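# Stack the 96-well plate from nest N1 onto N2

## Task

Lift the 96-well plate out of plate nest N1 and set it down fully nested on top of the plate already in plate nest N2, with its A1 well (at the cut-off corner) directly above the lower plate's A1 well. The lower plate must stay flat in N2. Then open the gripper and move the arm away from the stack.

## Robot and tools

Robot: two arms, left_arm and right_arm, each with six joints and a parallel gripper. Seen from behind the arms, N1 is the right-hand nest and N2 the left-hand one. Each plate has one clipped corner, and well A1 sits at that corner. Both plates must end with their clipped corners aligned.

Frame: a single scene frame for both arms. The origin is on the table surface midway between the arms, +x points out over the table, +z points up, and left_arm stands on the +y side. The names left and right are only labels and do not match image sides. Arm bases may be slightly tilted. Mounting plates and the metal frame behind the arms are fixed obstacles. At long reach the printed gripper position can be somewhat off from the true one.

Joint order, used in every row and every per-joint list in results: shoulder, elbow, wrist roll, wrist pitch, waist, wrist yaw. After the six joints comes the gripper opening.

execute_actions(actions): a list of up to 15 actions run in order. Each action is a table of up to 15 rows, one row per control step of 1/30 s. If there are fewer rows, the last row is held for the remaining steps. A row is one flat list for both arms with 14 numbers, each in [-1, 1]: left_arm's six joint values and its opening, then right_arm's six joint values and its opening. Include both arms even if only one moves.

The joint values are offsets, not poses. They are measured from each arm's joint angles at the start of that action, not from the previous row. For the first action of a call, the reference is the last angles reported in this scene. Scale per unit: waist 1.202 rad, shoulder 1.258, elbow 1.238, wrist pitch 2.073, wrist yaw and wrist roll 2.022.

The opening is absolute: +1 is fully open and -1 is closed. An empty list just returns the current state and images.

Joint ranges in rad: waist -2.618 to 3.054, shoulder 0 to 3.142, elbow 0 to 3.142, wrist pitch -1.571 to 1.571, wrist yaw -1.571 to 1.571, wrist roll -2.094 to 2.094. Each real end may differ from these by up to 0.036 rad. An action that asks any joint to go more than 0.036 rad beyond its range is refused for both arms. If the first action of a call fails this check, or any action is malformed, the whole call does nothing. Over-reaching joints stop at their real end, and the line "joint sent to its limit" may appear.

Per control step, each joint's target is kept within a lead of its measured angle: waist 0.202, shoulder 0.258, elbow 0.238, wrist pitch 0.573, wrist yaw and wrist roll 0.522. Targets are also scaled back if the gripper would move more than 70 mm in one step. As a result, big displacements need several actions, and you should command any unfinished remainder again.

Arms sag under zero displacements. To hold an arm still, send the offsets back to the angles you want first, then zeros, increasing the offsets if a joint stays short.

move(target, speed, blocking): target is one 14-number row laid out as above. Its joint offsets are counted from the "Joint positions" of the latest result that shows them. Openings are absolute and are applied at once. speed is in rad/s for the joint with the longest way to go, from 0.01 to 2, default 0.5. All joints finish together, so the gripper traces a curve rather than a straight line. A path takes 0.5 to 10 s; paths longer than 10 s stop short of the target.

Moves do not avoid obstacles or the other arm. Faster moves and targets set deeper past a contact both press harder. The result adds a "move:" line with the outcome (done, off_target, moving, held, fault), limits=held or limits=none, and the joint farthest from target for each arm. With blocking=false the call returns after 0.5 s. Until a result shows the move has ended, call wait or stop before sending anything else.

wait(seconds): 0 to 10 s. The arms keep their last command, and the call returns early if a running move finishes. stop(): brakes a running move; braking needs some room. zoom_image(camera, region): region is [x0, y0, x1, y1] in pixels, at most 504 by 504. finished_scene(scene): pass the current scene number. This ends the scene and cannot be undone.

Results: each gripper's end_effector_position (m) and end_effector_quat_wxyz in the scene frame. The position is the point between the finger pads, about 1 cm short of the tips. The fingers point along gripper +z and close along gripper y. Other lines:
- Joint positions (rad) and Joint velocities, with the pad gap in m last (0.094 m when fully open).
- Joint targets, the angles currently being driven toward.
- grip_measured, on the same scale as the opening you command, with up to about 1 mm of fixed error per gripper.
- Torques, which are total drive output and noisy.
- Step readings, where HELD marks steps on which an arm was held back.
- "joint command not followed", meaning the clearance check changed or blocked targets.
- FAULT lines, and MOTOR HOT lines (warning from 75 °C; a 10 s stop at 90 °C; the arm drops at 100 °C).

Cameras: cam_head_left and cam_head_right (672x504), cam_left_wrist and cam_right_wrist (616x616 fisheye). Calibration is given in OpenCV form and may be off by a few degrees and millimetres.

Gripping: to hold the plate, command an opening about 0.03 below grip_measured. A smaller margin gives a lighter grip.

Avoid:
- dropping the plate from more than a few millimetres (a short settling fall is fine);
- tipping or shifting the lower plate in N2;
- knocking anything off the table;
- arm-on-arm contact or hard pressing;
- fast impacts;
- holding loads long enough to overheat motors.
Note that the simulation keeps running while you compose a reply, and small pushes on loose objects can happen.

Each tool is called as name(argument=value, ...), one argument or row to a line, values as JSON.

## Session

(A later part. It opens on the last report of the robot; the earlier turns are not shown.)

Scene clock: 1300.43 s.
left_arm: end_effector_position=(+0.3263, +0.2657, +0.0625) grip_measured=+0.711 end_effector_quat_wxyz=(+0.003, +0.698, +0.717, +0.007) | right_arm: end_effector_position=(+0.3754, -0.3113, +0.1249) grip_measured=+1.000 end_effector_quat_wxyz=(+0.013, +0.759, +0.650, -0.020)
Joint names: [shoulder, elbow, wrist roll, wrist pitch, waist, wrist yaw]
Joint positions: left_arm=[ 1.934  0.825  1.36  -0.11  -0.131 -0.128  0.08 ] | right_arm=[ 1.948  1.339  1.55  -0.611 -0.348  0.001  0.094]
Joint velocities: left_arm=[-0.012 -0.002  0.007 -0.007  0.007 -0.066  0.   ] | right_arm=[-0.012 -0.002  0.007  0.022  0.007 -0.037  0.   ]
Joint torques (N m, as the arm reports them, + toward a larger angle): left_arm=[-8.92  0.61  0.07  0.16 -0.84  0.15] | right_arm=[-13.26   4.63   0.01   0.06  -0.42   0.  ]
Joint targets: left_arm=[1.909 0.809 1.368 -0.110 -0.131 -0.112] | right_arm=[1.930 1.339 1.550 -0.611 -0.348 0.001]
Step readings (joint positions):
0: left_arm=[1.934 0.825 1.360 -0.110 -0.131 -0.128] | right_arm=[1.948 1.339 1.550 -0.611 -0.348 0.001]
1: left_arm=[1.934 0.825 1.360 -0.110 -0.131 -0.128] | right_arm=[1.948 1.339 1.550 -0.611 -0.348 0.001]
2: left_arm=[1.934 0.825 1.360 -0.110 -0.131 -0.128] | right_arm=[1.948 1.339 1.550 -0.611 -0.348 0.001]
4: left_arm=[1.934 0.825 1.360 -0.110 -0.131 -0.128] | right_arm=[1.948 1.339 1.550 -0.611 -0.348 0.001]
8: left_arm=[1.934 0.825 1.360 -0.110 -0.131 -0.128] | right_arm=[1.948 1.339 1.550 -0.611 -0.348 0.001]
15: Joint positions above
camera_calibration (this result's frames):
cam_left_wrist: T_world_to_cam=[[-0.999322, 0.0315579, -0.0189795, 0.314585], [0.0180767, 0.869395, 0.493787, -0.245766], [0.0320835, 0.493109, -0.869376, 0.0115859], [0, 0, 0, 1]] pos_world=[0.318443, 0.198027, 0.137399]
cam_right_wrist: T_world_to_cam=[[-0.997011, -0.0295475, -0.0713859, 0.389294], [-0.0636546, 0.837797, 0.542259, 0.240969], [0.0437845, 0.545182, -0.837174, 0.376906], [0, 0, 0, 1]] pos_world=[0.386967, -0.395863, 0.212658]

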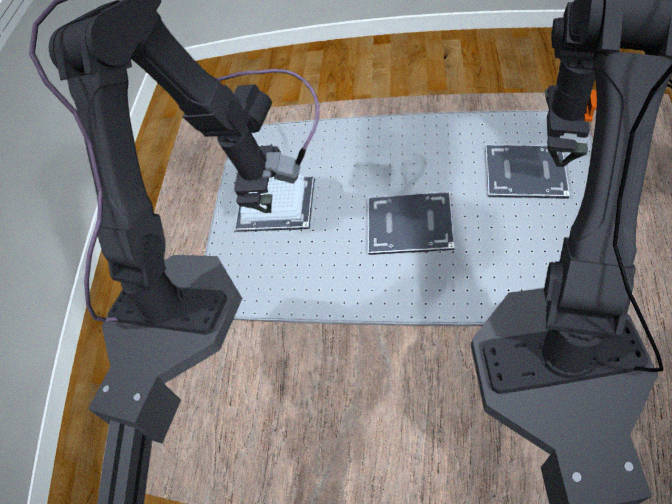

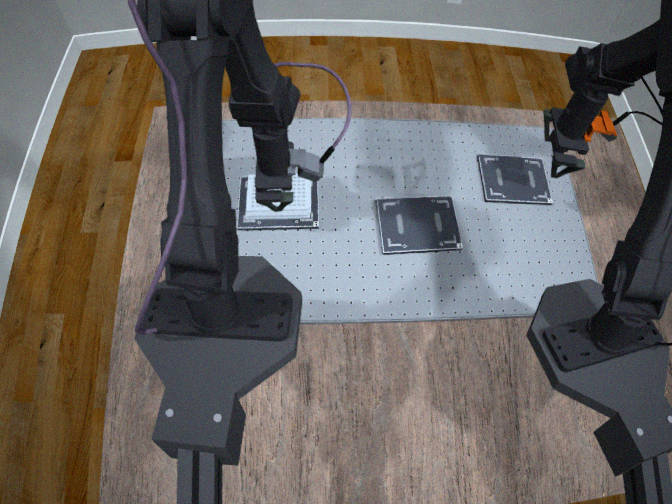

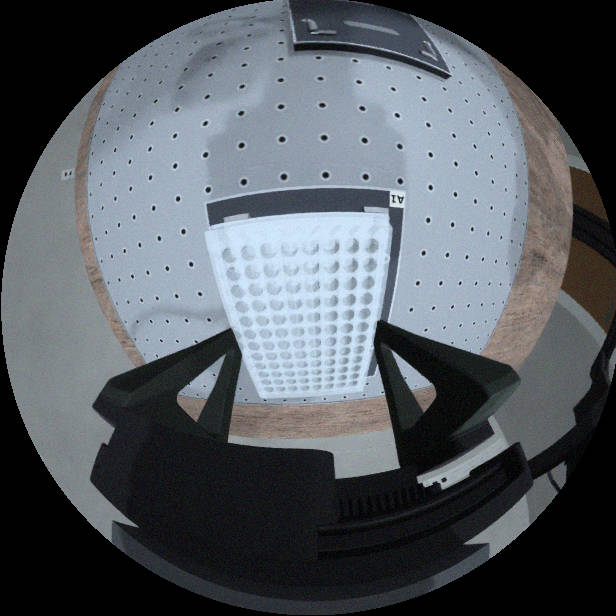

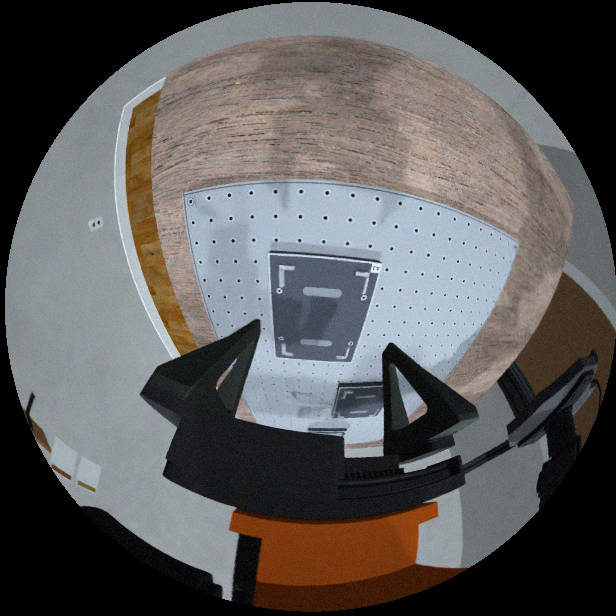

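execute_actions(
  actions=[
    [[-0.021,-0.013,0.004,0.0,0,0.008,0.68,-0.015,0,0,0,0,0,1],[-0.022,-0.013,0.004,0.0,0,0.008,0.68,-0.015,0,0,0,0,0,1],[-0.023,-0.013,0.004,-0.002,0,0.008,0.68,-0.015,0,0,0,0,0,1],[-0.024,-0.013,0.004,-0.004,0,0.008,0.68,-0.015,0,0,0,0,0,1],[-0.024,-0.013,0.004,-0.006,0,0.0085,0.68,-0.015,0,0,0,0,0,1],[-0.024,-0.013,0.004,-0.008,0,0.009,0.68,-0.015,0,0,0,0,0,1],[-0.024,-0.013,0.004,-0.010,0,0.009,0.68,-0.015,0,0,0,0,0,1],[-0.024,-0.013,0.004,-0.012,0,0.0095,0.68,-0.015,0,0,0,0,0,1],[-0.024,-0.013,0.004,-0.013,0,0.0095,0.68,-0.015,0,0,0,0,0,1],[-0.024,-0.013,0.004,-0.014,0,0.010,0.68,-0.015,0,0,0,0,0,1],[-0.024,-0.013,0.004,-0.015,0,0.010,0.68,-0.015,0,0,0,0,0,1],[-0.024,-0.013,0.004,-0.016,0,0.010,0.68,-0.015,0,0,0,0,0,1],[-0.024,-0.013,0.004,-0.0165,0,0.010,0.68,-0.015,0,0,0,0,0,1]],
  ],
)

Scene clock: 1318.27 s.
left_arm: end_effector_position=(+0.3225, +0.2657, +0.0625) grip_measured=+0.711 end_effector_quat_wxyz=(-0.003, +0.698, +0.716, +0.002) | right_arm: end_effector_position=(+0.3754, -0.3113, +0.1249) grip_measured=+1.000 end_effector_quat_wxyz=(+0.013, +0.759, +0.650, -0.020)
Joint names: [shoulder, elbow, wrist roll, wrist pitch, waist, wrist yaw]
Joint positions: left_arm=[ 1.934  0.825  1.36  -0.126 -0.131 -0.124  0.08 ] | right_arm=[ 1.948  1.339  1.55  -0.611 -0.348  0.001  0.094]
Joint velocities: left_arm=[-0.012 -0.017  0.081 -0.037  0.002  0.022 -0.   ] | right_arm=[-0.012 -0.002 -0.007 -0.007  0.002  0.066  0.   ]
Joint torques (N m, as the arm reports them, + toward a larger angle): left_arm=[-9.24  0.6   0.06  0.01 -0.84  0.16] | right_arm=[-13.24   4.62   0.01   0.07  -0.39   0.  ]
Joint targets: left_arm=[1.904 0.809 1.367 -0.145 -0.131 -0.108] | right_arm=[1.930 1.339 1.550 -0.611 -0.348 0.001]
Step readings (joint positions):
0: left_arm=[1.934 0.825 1.360 -0.110 -0.131 -0.128] | right_arm=[1.948 1.339 1.550 -0.611 -0.348 0.001]
1: left_arm=[1.934 0.825 1.360 -0.110 -0.131 -0.128] | right_arm=[1.948 1.339 1.550 -0.611 -0.348 0.001]
2: left_arm=[1.934 0.825 1.360 -0.110 -0.131 -0.128] | right_arm=[1.948 1.339 1.550 -0.611 -0.348 0.001]
4: left_arm=[1.934 0.825 1.360 -0.111 -0.131 -0.128] | right_arm=[1.948 1.339 1.550 -0.611 -0.348 0.001]
8: left_arm=[1.934 0.825 1.360 -0.113 -0.131 -0.127] | right_arm=[1.948 1.339 1.550 -0.611 -0.348 0.001]
15: Joint positions above
camera_calibration (this result's frames):
cam_left_wrist: T_world_to_cam=[[-0.999411, 0.0341379, -0.00342216, 0.309125], [0.0280239, 0.869801, 0.492606, -0.248952], [0.0197932, 0.49222, -0.870246, 0.0159313], [0, 0, 0, 1]] pos_world=[0.315605, 0.198144, 0.137557]
cam_right_wrist: T_world_to_cam=[[-0.997011, -0.0295475, -0.0713859, 0.389294], [-0.0636546, 0.837797, 0.542259, 0.240969], [0.0437845, 0.545182, -0.837174, 0.376906], [0, 0, 0, 1]] pos_world=[0.386967, -0.395863, 0.212658]

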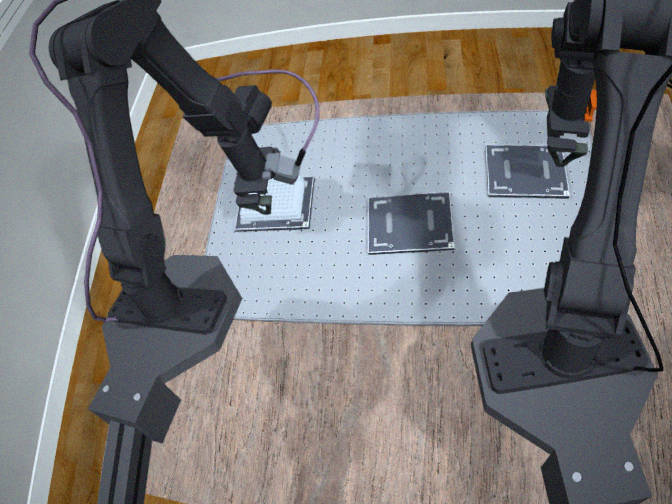

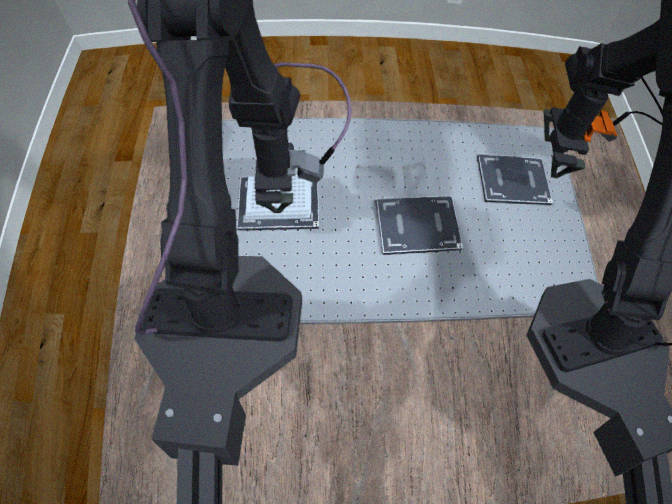

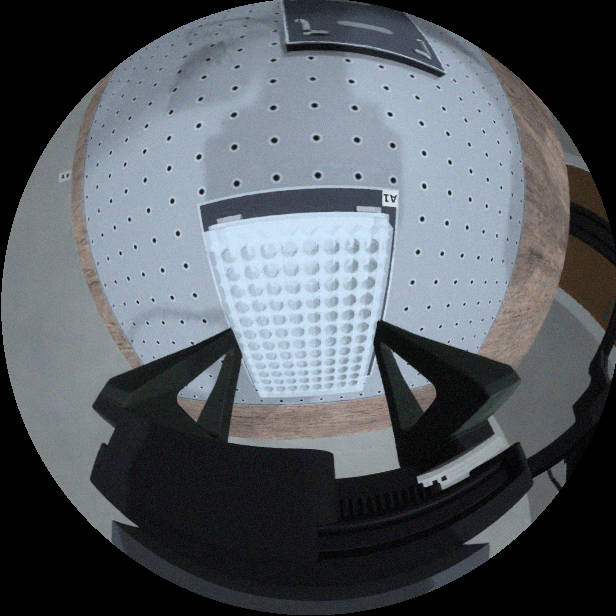

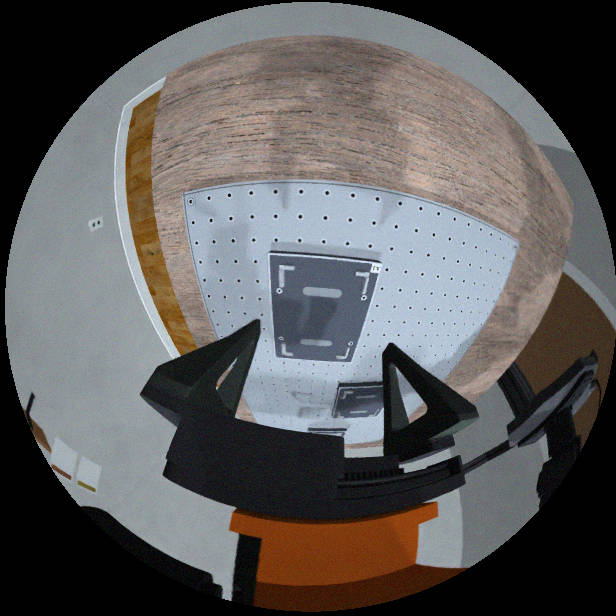

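zoom_image(
  camera="cam_left_wrist",
  region=[195, 185, 275, 265],
)

zoom_image(
  camera="cam_left_wrist",
  region=[330, 175, 410, 255],
)

Region (195, 185, 275, 265) of cam_left_wrist's 616x616 image, scaled by 6.300, with more detail than that image has.

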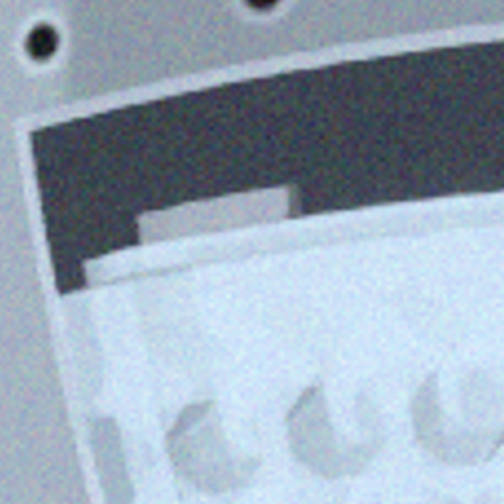

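Region (330, 175, 410, 255) of cam_left_wrist's 616x616 image, scaled by 6.300, with more detail than that image has.

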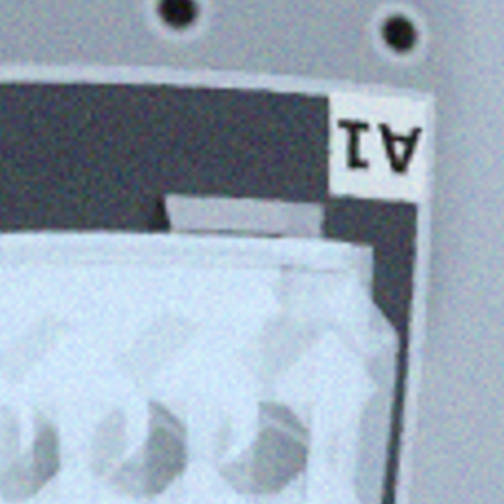

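move(
  target=[0.015,-0.013,0.004,0.0089,0,0.003,0.68,-0.015,0,0,0,0,0,1],
  speed=0.02,
)

Scene clock: 1335.93 s.
left_arm: end_effector_position=(+0.3228, +0.2652, +0.0606) grip_measured=+0.711 end_effector_quat_wxyz=(-0.001, +0.699, +0.715, +0.002) | right_arm: end_effector_position=(+0.3754, -0.3113, +0.1249) grip_measured=+1.000 end_effector_quat_wxyz=(+0.013, +0.759, +0.650, -0.020)
Joint names: [shoulder, elbow, wrist roll, wrist pitch, waist, wrist yaw]
Joint positions: left_arm=[ 1.942  0.825  1.361 -0.116 -0.131 -0.123  0.08 ] | right_arm=[ 1.948  1.339  1.55  -0.611 -0.348  0.001  0.094]
Joint velocities: left_arm=[ 0.012 -0.002  0.007 -0.007  0.012 -0.022  0.   ] | right_arm=[ 0.007  0.012  0.051 -0.022 -0.012 -0.022  0.   ]
Joint torques (N m, as the arm reports them, + toward a larger angle): left_arm=[-6.4   0.55  0.06  0.22 -0.84  0.05] | right_arm=[-13.26   4.63   0.     0.07  -0.43   0.  ]
Joint targets: left_arm=[1.953 0.809 1.368 -0.107 -0.131 -0.118] | right_arm=[1.930 1.339 1.550 -0.611 -0.348 0.001]
move: done; limits=none; left_arm: farthest joint: the elbow, 0.017 radians from its target (0.017 radians at the start); right_arm: farthest joint: the shoulder, 0.019 radians from its target (0.019 radians at the start)
camera_calibration (this result's frames):
cam_left_wrist: T_world_to_cam=[[-0.999385, 0.0345749, -0.00586646, 0.309478], [0.0272351, 0.870583, 0.491267, -0.247478], [0.0220927, 0.490805, -0.870989, 0.0142162], [0, 0, 0, 1]] pos_world=[0.315714, 0.197773, 0.135776]
cam_right_wrist: T_world_to_cam=[[-0.997011, -0.0295475, -0.0713859, 0.389294], [-0.0636546, 0.837797, 0.542259, 0.240969], [0.0437845, 0.545182, -0.837174, 0.376906], [0, 0, 0, 1]] pos_world=[0.386967, -0.395863, 0.212658]

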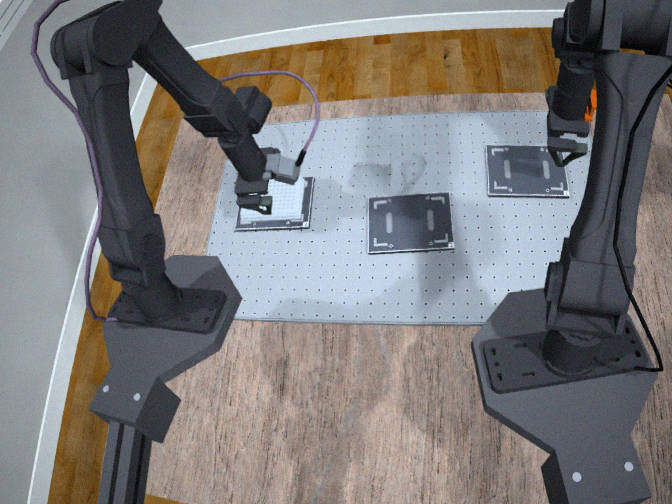

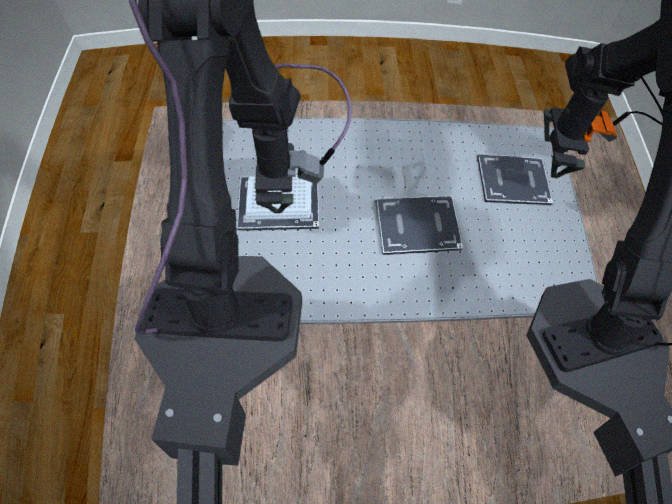

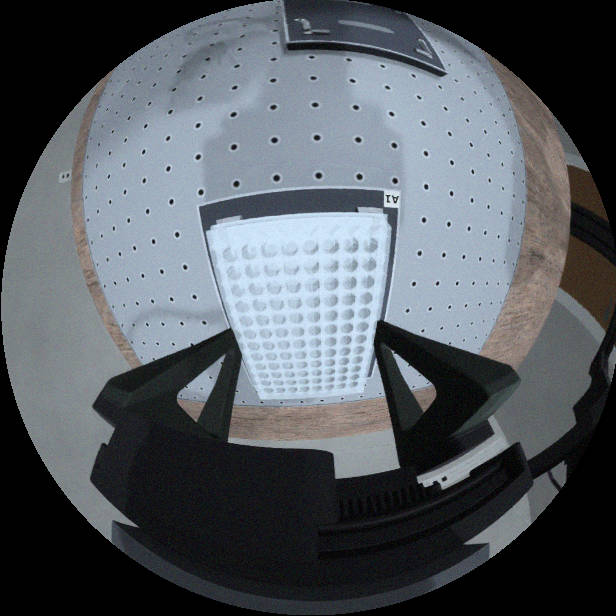

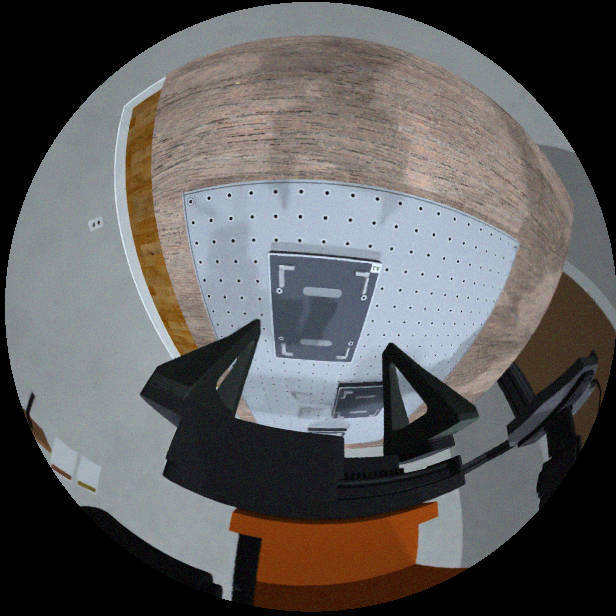

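execute_actions(
  actions=[
    [[0.004,-0.013,0.004,0.002,0,0.003,0.68,-0.015,0,0,0,0,0,1],[-0.002,-0.013,0.004,0.0,0,0.003,0.68,-0.015,0,0,0,0,0,1],[-0.008,-0.013,0.004,-0.002,0,0.003,0.68,-0.015,0,0,0,0,0,1],[-0.013,-0.013,0.004,-0.003,0,0.003,0.68,-0.015,0,0,0,0,0,1],[-0.016,-0.013,0.004,-0.003,0,0.003,0.68,-0.015,0,0,0,0,0,1],[-0.018,-0.013,0.004,-0.003,0,0.003,0.68,-0.015,0,0,0,0,0,1],[-0.019,-0.013,0.004,-0.003,0,0.003,0.68,-0.015,0,0,0,0,0,1],[-0.020,-0.013,0.004,-0.003,0,0.003,0.68,-0.015,0,0,0,0,0,1]],
  ],
)

Scene clock: 1347.73 s.
left_arm: end_effector_position=(+0.3228, +0.2652, +0.0606) grip_measured=+0.711 end_effector_quat_wxyz=(-0.001, +0.699, +0.715, +0.002) | right_arm: end_effector_position=(+0.3754, -0.3113, +0.1249) grip_measured=+1.000 end_effector_quat_wxyz=(+0.013, +0.759, +0.650, -0.020)
Joint names: [shoulder, elbow, wrist roll, wrist pitch, waist, wrist yaw]
Joint positions: left_arm=[ 1.942  0.825  1.361 -0.116 -0.131 -0.123  0.08 ] | right_arm=[ 1.948  1.339  1.55  -0.611 -0.348  0.001  0.094]
Joint velocities: left_arm=[-0.007 -0.012  0.007 -0.022  0.002  0.066 -0.   ] | right_arm=[ 0.002  0.007 -0.066  0.066  0.002  0.007  0.   ]
Joint torques (N m, as the arm reports them, + toward a larger angle): left_arm=[-8.91  0.56  0.06  0.08 -0.84  0.06] | right_arm=[-13.25   4.61   0.01   0.06  -0.44   0.01]
Joint targets: left_arm=[1.917 0.809 1.369 -0.122 -0.131 -0.117] | right_arm=[1.930 1.339 1.550 -0.611 -0.348 0.001]
Step readings (joint positions):
0: left_arm=[1.942 0.825 1.361 -0.116 -0.131 -0.123] | right_arm=[1.948 1.339 1.550 -0.611 -0.348 0.001]
1: left_arm=[1.942 0.825 1.361 -0.116 -0.131 -0.123] | right_arm=[1.948 1.339 1.550 -0.611 -0.348 0.001]
2: left_arm=[1.942 0.825 1.361 -0.116 -0.131 -0.123] | right_arm=[1.948 1.339 1.550 -0.611 -0.348 0.001]
4: left_arm=[1.942 0.825 1.361 -0.116 -0.131 -0.123] | right_arm=[1.948 1.339 1.550 -0.611 -0.348 0.001]
8: left_arm=[1.942 0.825 1.361 -0.116 -0.131 -0.123] | right_arm=[1.948 1.339 1.550 -0.611 -0.348 0.001]
15: Joint positions above
camera_calibration (this result's frames):
cam_left_wrist: T_world_to_cam=[[-0.999372, 0.0349561, -0.00586484, 0.309373], [0.027568, 0.870573, 0.491267, -0.247583], [0.0222786, 0.490797, -0.870989, 0.0141584], [0, 0, 0, 1]] pos_world=[0.315689, 0.197776, 0.135776]
cam_right_wrist: T_world_to_cam=[[-0.997011, -0.0295475, -0.0713859, 0.389294], [-0.0636546, 0.837797, 0.542259, 0.240969], [0.0437845, 0.545182, -0.837174, 0.376906], [0, 0, 0, 1]] pos_world=[0.386967, -0.395863, 0.212658]

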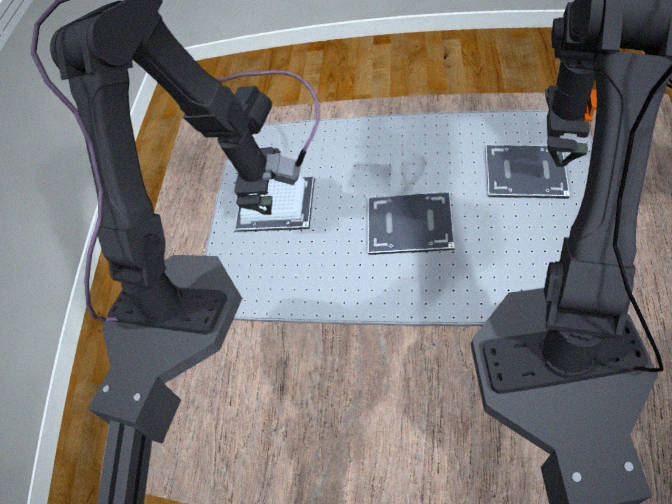

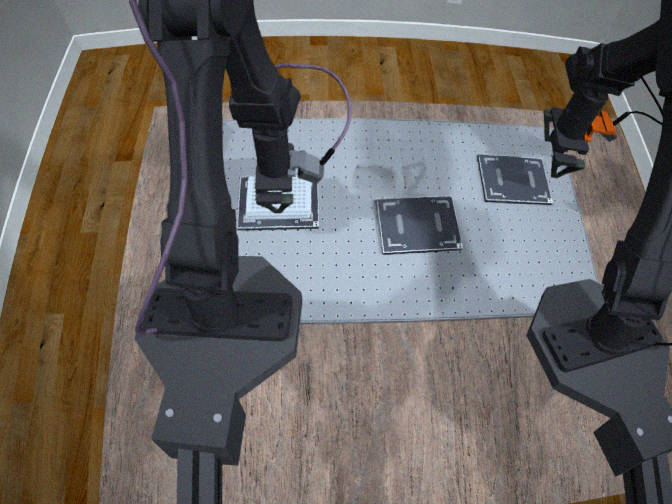

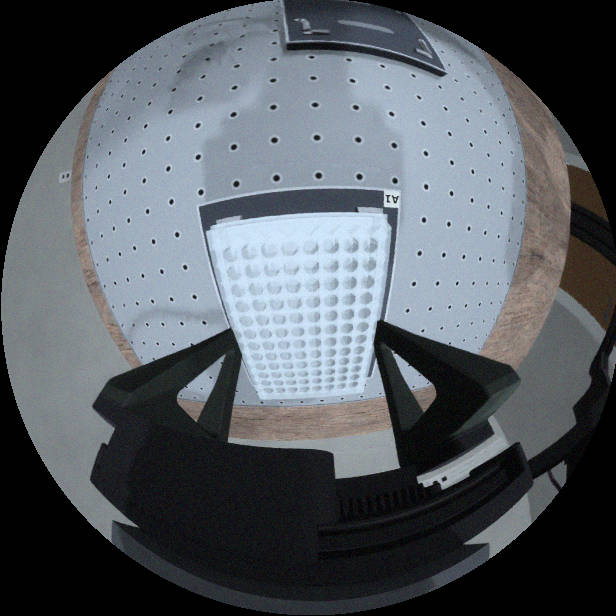

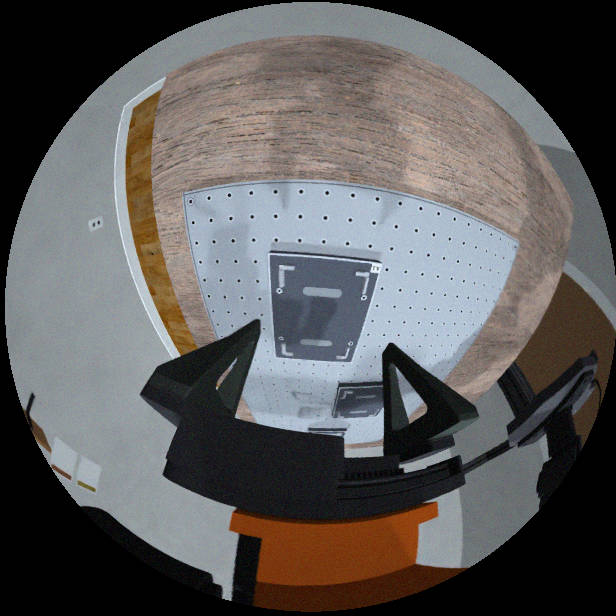

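execute_actions(
  actions=[
    [[-0.020,-0.013,0.004,-0.004,0,0.003,0.68,-0.015,0,0,0,0,0,1],[-0.020,-0.013,0.004,-0.005,0,0.003,0.68,-0.015,0,0,0,0,0,1],[-0.020,-0.013,0.004,-0.006,0,0.003,0.68,-0.015,0,0,0,0,0,1],[-0.020,-0.013,0.004,-0.007,0,0.003,0.68,-0.015,0,0,0,0,0,1],[-0.020,-0.013,0.004,-0.008,0,0.003,0.68,-0.015,0,0,0,0,0,1],[-0.020,-0.013,0.004,-0.009,0,0.003,0.68,-0.015,0,0,0,0,0,1],[-0.020,-0.013,0.004,-0.010,0,0.003,0.68,-0.015,0,0,0,0,0,1],[-0.020,-0.013,0.004,-0.011,0,0.003,0.68,-0.015,0,0,0,0,0,1],[-0.020,-0.013,0.004,-0.012,0,0.003,0.68,-0.015,0,0,0,0,0,1]],
  ],
)

Scene clock: 1353.10 s.
left_arm: end_effector_position=(+0.3220, +0.2654, +0.0606) grip_measured=+0.711 end_effector_quat_wxyz=(-0.003, +0.700, +0.714, +0.001) | right_arm: end_effector_position=(+0.3754, -0.3113, +0.1249) grip_measured=+1.000 end_effector_quat_wxyz=(+0.013, +0.759, +0.650, -0.020)
Joint names: [shoulder, elbow, wrist roll, wrist pitch, waist, wrist yaw]
Joint positions: left_arm=[ 1.942  0.825  1.364 -0.119 -0.131 -0.123  0.08 ] | right_arm=[ 1.948  1.339  1.55  -0.611 -0.348  0.001  0.094]
Joint velocities: left_arm=[-0.002 -0.002  0.037 -0.037 -0.012  0.051  0.   ] | right_arm=[-0.012 -0.002 -0.051 -0.051  0.002 -0.051  0.   ]
Joint torques (N m, as the arm reports them, + toward a larger angle): left_arm=[-8.91  0.56  0.04 -0.07 -0.83  0.06] | right_arm=[-13.22   4.66   0.01   0.08  -0.43   0.  ]
Joint targets: left_arm=[1.917 0.809 1.370 -0.141 -0.131 -0.117] | right_arm=[1.930 1.339 1.550 -0.611 -0.348 0.001]
Step readings (joint positions):
0: left_arm=[1.942 0.825 1.361 -0.116 -0.131 -0.123] | right_arm=[1.948 1.339 1.550 -0.611 -0.348 0.001]
1: left_arm=[1.942 0.825 1.361 -0.116 -0.131 -0.123] | right_arm=[1.948 1.339 1.550 -0.611 -0.348 0.001]
2: left_arm=[1.942 0.825 1.361 -0.116 -0.131 -0.123] | right_arm=[1.948 1.339 1.550 -0.611 -0.348 0.001]
4: left_arm=[1.942 0.825 1.361 -0.116 -0.131 -0.123] | right_arm=[1.948 1.339 1.550 -0.611 -0.348 0.001]
8: left_arm=[1.942 0.825 1.363 -0.117 -0.131 -0.123] | right_arm=[1.948 1.339 1.550 -0.611 -0.348 0.001]
15: Joint positions above
camera_calibration (this result's frames):
cam_left_wrist: T_world_to_cam=[[-0.999288, 0.0376531, -0.00248359, 0.307586], [0.0315664, 0.870184, 0.491715, -0.248909], [0.0206758, 0.491286, -0.870753, 0.0144735], [0, 0, 0, 1]] pos_world=[0.314925, 0.197905, 0.135759]
cam_right_wrist: T_world_to_cam=[[-0.997011, -0.0295475, -0.0713859, 0.389294], [-0.0636546, 0.837797, 0.542259, 0.240969], [0.0437845, 0.545182, -0.837174, 0.376906], [0, 0, 0, 1]] pos_world=[0.386967, -0.395863, 0.212658]

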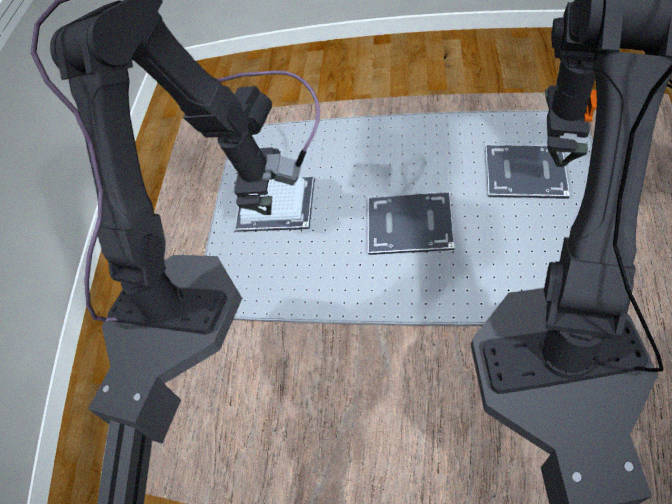

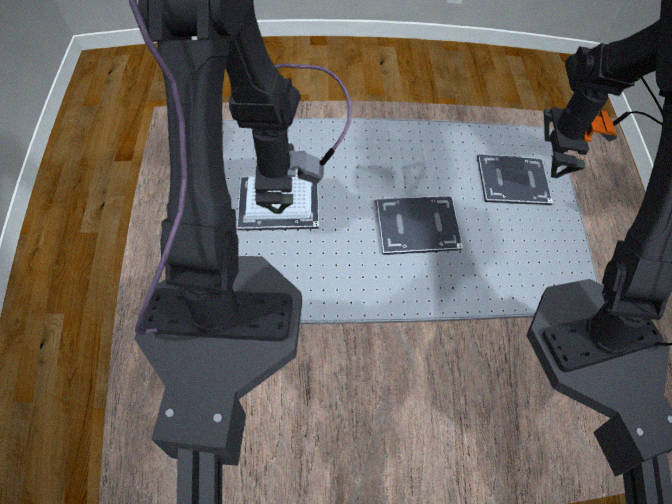

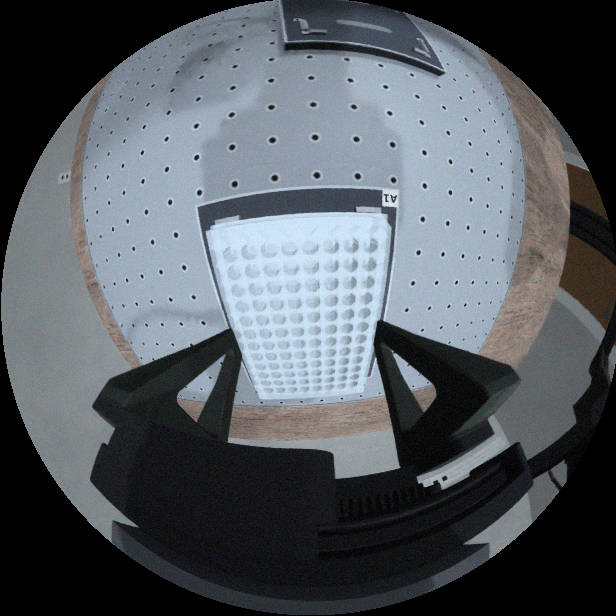

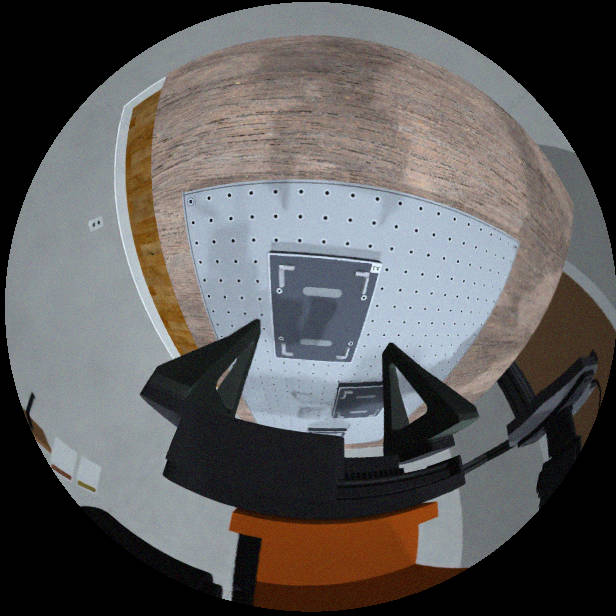

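execute_actions(
  actions=[
    [[-0.020,-0.013,0.003,-0.0106,0,0.003,0.68,-0.015,0,0,0,0,0,1],[-0.020,-0.013,0.003,-0.011,0,0.003,0.68,-0.015,0,0,0,0,0,1],[-0.020,-0.013,0.003,-0.0115,0,0.003,0.68,-0.015,0,0,0,0,0,1],[-0.020,-0.013,0.003,-0.012,0,0.003,0.68,-0.015,0,0,0,0,0,1],[-0.020,-0.013,0.003,-0.0125,0,0.003,0.68,-0.015,0,0,0,0,0,1],[-0.020,-0.013,0.003,-0.013,0,0.003,0.68,-0.015,0,0,0,0,0,1],[-0.020,-0.013,0.003,-0.0135,0,0.003,0.68,-0.015,0,0,0,0,0,1]],
  ],
)

Scene clock: 1360.50 s.
left_arm: end_effector_position=(+0.3216, +0.2654, +0.0606) grip_measured=+0.711 end_effector_quat_wxyz=(-0.003, +0.700, +0.714, +0.000) | right_arm: end_effector_position=(+0.3754, -0.3113, +0.1249) grip_measured=+1.000 end_effector_quat_wxyz=(+0.013, +0.759, +0.650, -0.020)
Joint names: [shoulder, elbow, wrist roll, wrist pitch, waist, wrist yaw]
Joint positions: left_arm=[ 1.942  0.825  1.364 -0.121 -0.131 -0.123  0.08 ] | right_arm=[ 1.948  1.339  1.55  -0.611 -0.348  0.001  0.094]
Joint velocities: left_arm=[0.002 0.012 0.081 0.037 0.012 0.037 0.   ] | right_arm=[ 0.002 -0.007  0.037 -0.022  0.022  0.007  0.   ]
Joint torques (N m, as the arm reports them, + toward a larger angle): left_arm=[-8.91  0.55  0.04 -0.12 -0.84  0.06] | right_arm=[-13.25   4.65   0.02   0.07  -0.42   0.01]
Joint targets: left_arm=[1.917 0.809 1.370 -0.148 -0.131 -0.117] | right_arm=[1.930 1.339 1.550 -0.611 -0.348 0.001]
Step readings (joint positions):
0: left_arm=[1.942 0.825 1.364 -0.120 -0.131 -0.123] | right_arm=[1.948 1.339 1.550 -0.611 -0.348 0.001]
1: left_arm=[1.942 0.825 1.364 -0.120 -0.131 -0.123] | right_arm=[1.948 1.339 1.550 -0.611 -0.348 0.001]
2: left_arm=[1.942 0.825 1.364 -0.120 -0.131 -0.123] | right_arm=[1.948 1.339 1.550 -0.611 -0.348 0.001]
4: left_arm=[1.942 0.825 1.364 -0.120 -0.131 -0.123] | right_arm=[1.948 1.339 1.550 -0.611 -0.348 0.001]
8: left_arm=[1.942 0.825 1.364 -0.121 -0.131 -0.123] | right_arm=[1.948 1.339 1.550 -0.611 -0.348 0.001]
15: Joint positions above
camera_calibration (this result's frames):
cam_left_wrist: T_world_to_cam=[[-0.999269, 0.0382157, -0.000983168, 0.306967], [0.0327891, 0.870029, 0.491909, -0.249323], [0.019654, 0.491517, -0.870646, 0.0147091], [0, 0, 0, 1]] pos_world=[0.314628, 0.197958, 0.135753]
cam_right_wrist: T_world_to_cam=[[-0.997011, -0.0295475, -0.0713859, 0.389294], [-0.0636546, 0.837797, 0.542259, 0.240969], [0.0437845, 0.545182, -0.837174, 0.376906], [0, 0, 0, 1]] pos_world=[0.386967, -0.395863, 0.212658]

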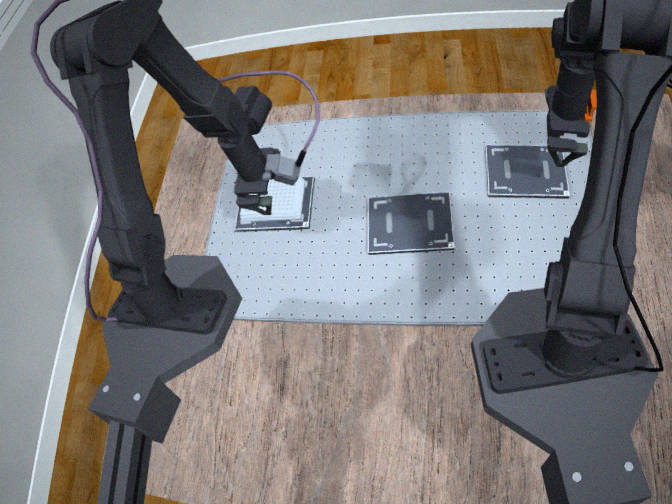

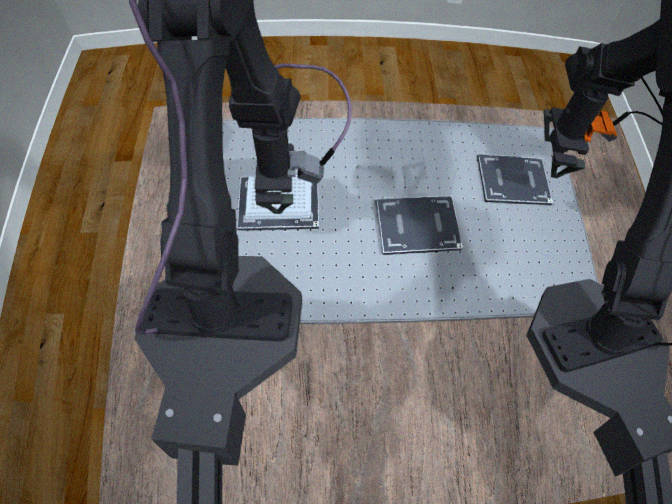

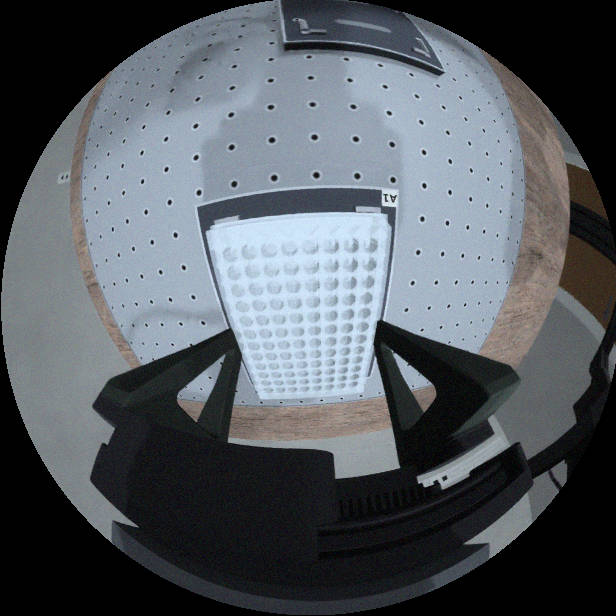

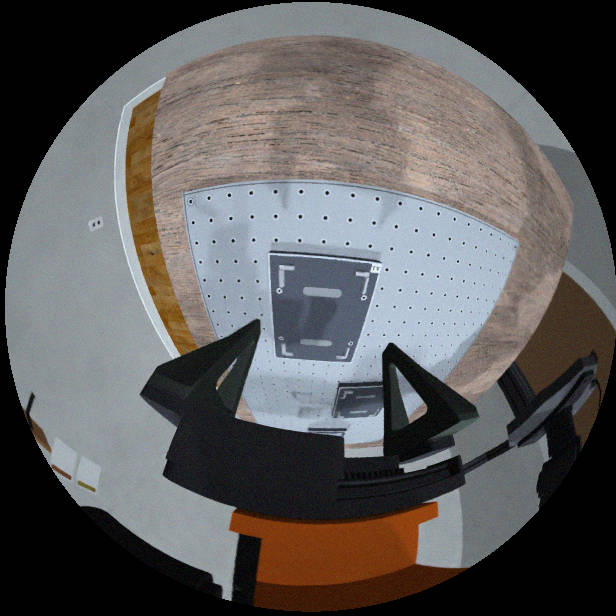

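execute_actions(
  actions=[
    [[-0.020,-0.013,0.003,-0.008,0,0.003,0.68,-0.015,0,0,0,0,0,1],[-0.020,-0.013,0.003,-0.004,0,0.004,0.68,-0.015,0,0,0,0,0,1],[-0.020,-0.013,0.003,0.0,0,0.005,0.68,-0.015,0,0,0,0,0,1],[-0.020,-0.013,0.003,0.002,0,0.006,0.68,-0.015,0,0,0,0,0,1],[-0.020,-0.013,0.003,0.003,0,0.007,0.68,-0.015,0,0,0,0,0,1],[-0.020,-0.013,0.003,0.004,0,0.008,0.68,-0.015,0,0,0,0,0,1],[-0.020,-0.013,0.003,0.004,0,0.009,0.68,-0.015,0,0,0,0,0,1],[-0.020,-0.013,0.003,0.004,0,0.010,0.68,-0.015,0,0,0,0,0,1],[-0.020,-0.013,0.003,0.004,0,0.011,0.68,-0.015,0,0,0,0,0,1],[-0.020,-0.013,0.003,0.004,0,0.012,0.68,-0.015,0,0,0,0,0,1],[-0.020,-0.013,0.003,0.004,0,0.013,0.68,-0.015,0,0,0,0,0,1],[-0.020,-0.013,0.003,0.004,0,0.014,0.68,-0.015,0,0,0,0,0,1]],
  ],
)

Scene clock: 1375.57 s.
left_arm: end_effector_position=(+0.3219, +0.2653, +0.0606) grip_measured=+0.711 end_effector_quat_wxyz=(-0.003, +0.700, +0.714, +0.001) | right_arm: end_effector_position=(+0.3754, -0.3113, +0.1249) grip_measured=+1.000 end_effector_quat_wxyz=(+0.013, +0.759, +0.650, -0.020)
Joint names: [shoulder, elbow, wrist roll, wrist pitch, waist, wrist yaw]
Joint positions: left_arm=[ 1.942  0.825  1.364 -0.12  -0.131 -0.123  0.08 ] | right_arm=[ 1.948  1.339  1.55  -0.611 -0.348  0.001  0.094]
Joint velocities: left_arm=[-0.007 -0.002  0.037 -0.037 -0.002 -0.007  0.001] | right_arm=[-0.017  0.002 -0.022 -0.066 -0.007 -0.022  0.   ]
Joint torques (N m, as the arm reports them, + toward a larger angle): left_arm=[-8.91  0.55  0.05  0.2  -0.84  0.25] | right_arm=[-13.25   4.61   0.01   0.06  -0.42   0.  ]
Joint targets: left_arm=[1.917 0.809 1.370 -0.112 -0.131 -0.095] | right_arm=[1.930 1.339 1.550 -0.611 -0.348 0.001]
Step readings (joint positions):
0: left_arm=[1.942 0.825 1.364 -0.121 -0.131 -0.123] | right_arm=[1.948 1.339 1.550 -0.611 -0.348 0.001]
1: left_arm=[1.942 0.825 1.364 -0.121 -0.131 -0.123] | right_arm=[1.948 1.339 1.550 -0.611 -0.348 0.001]
2: left_arm=[1.942 0.825 1.364 -0.121 -0.131 -0.123] | right_arm=[1.948 1.339 1.550 -0.611 -0.348 0.001]
4: left_arm=[1.942 0.825 1.364 -0.120 -0.131 -0.123] | right_arm=[1.948 1.339 1.550 -0.611 -0.348 0.001]
8: left_arm=[1.942 0.825 1.364 -0.120 -0.131 -0.123] | right_arm=[1.948 1.339 1.550 -0.611 -0.348 0.001]
15: Joint positions above
camera_calibration (this result's frames):
cam_left_wrist: T_world_to_cam=[[-0.999273, 0.0380775, -0.00205078, 0.307339], [0.0321552, 0.870321, 0.491434, -0.249072], [0.0204974, 0.491011, -0.870912, 0.0146401], [0, 0, 0, 1]] pos_world=[0.314824, 0.197881, 0.135783]
cam_right_wrist: T_world_to_cam=[[-0.997011, -0.0295475, -0.0713859, 0.389294], [-0.0636546, 0.837797, 0.542259, 0.240969], [0.0437845, 0.545182, -0.837174, 0.376906], [0, 0, 0, 1]] pos_world=[0.386967, -0.395863, 0.212658]

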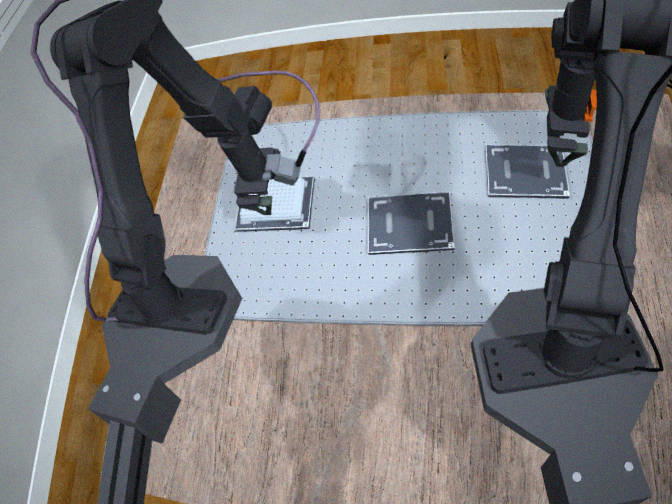

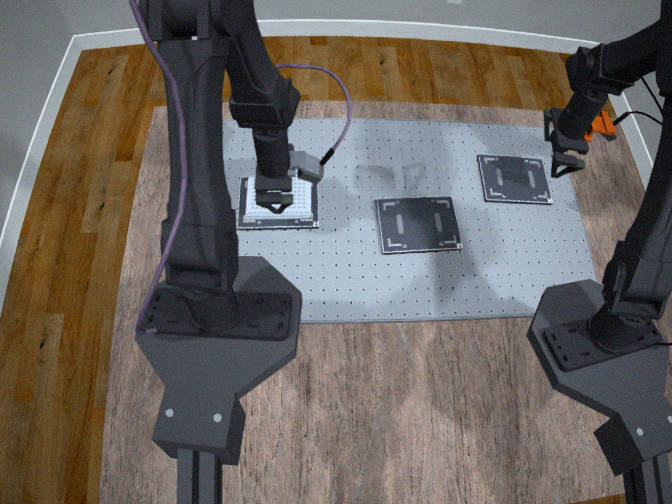

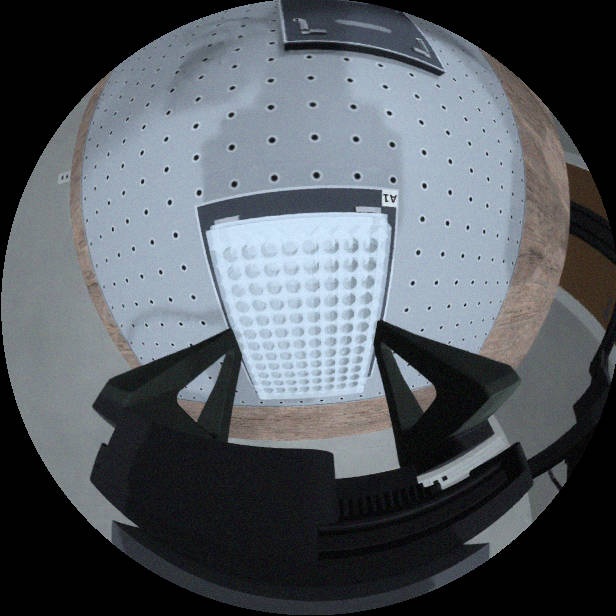

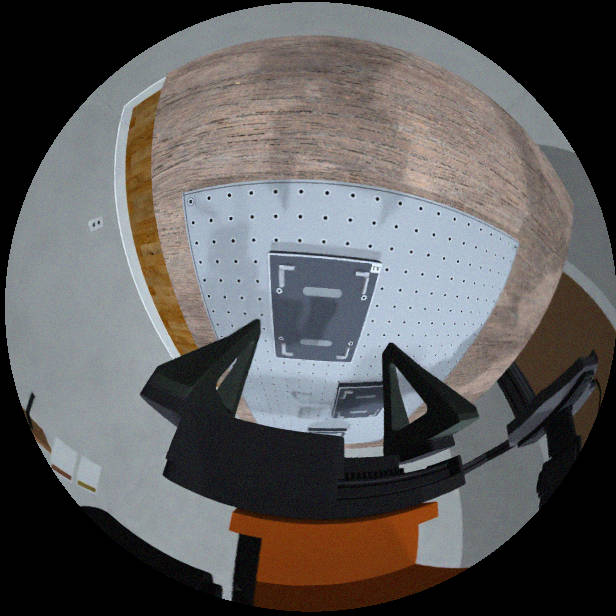

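zoom_image(
  camera="cam_head_right",
  region=[240, 195, 320, 235],
)

zoom_image(
  camera="cam_head_left",
  region=[235, 195, 315, 235],
)

Region (240, 195, 320, 235) of cam_head_right's 672x504 image, scaled by 6.300, with more detail than that image has.

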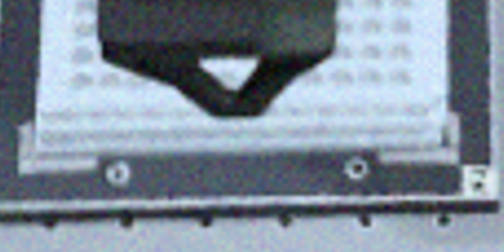

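Region (235, 195, 315, 235) of cam_head_left's 672x504 image, scaled by 6.300, with more detail than that image has.

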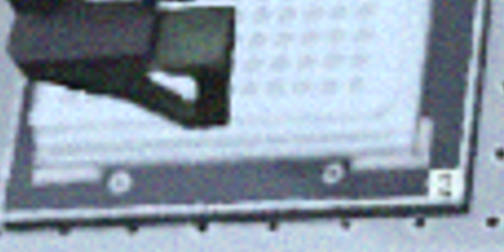

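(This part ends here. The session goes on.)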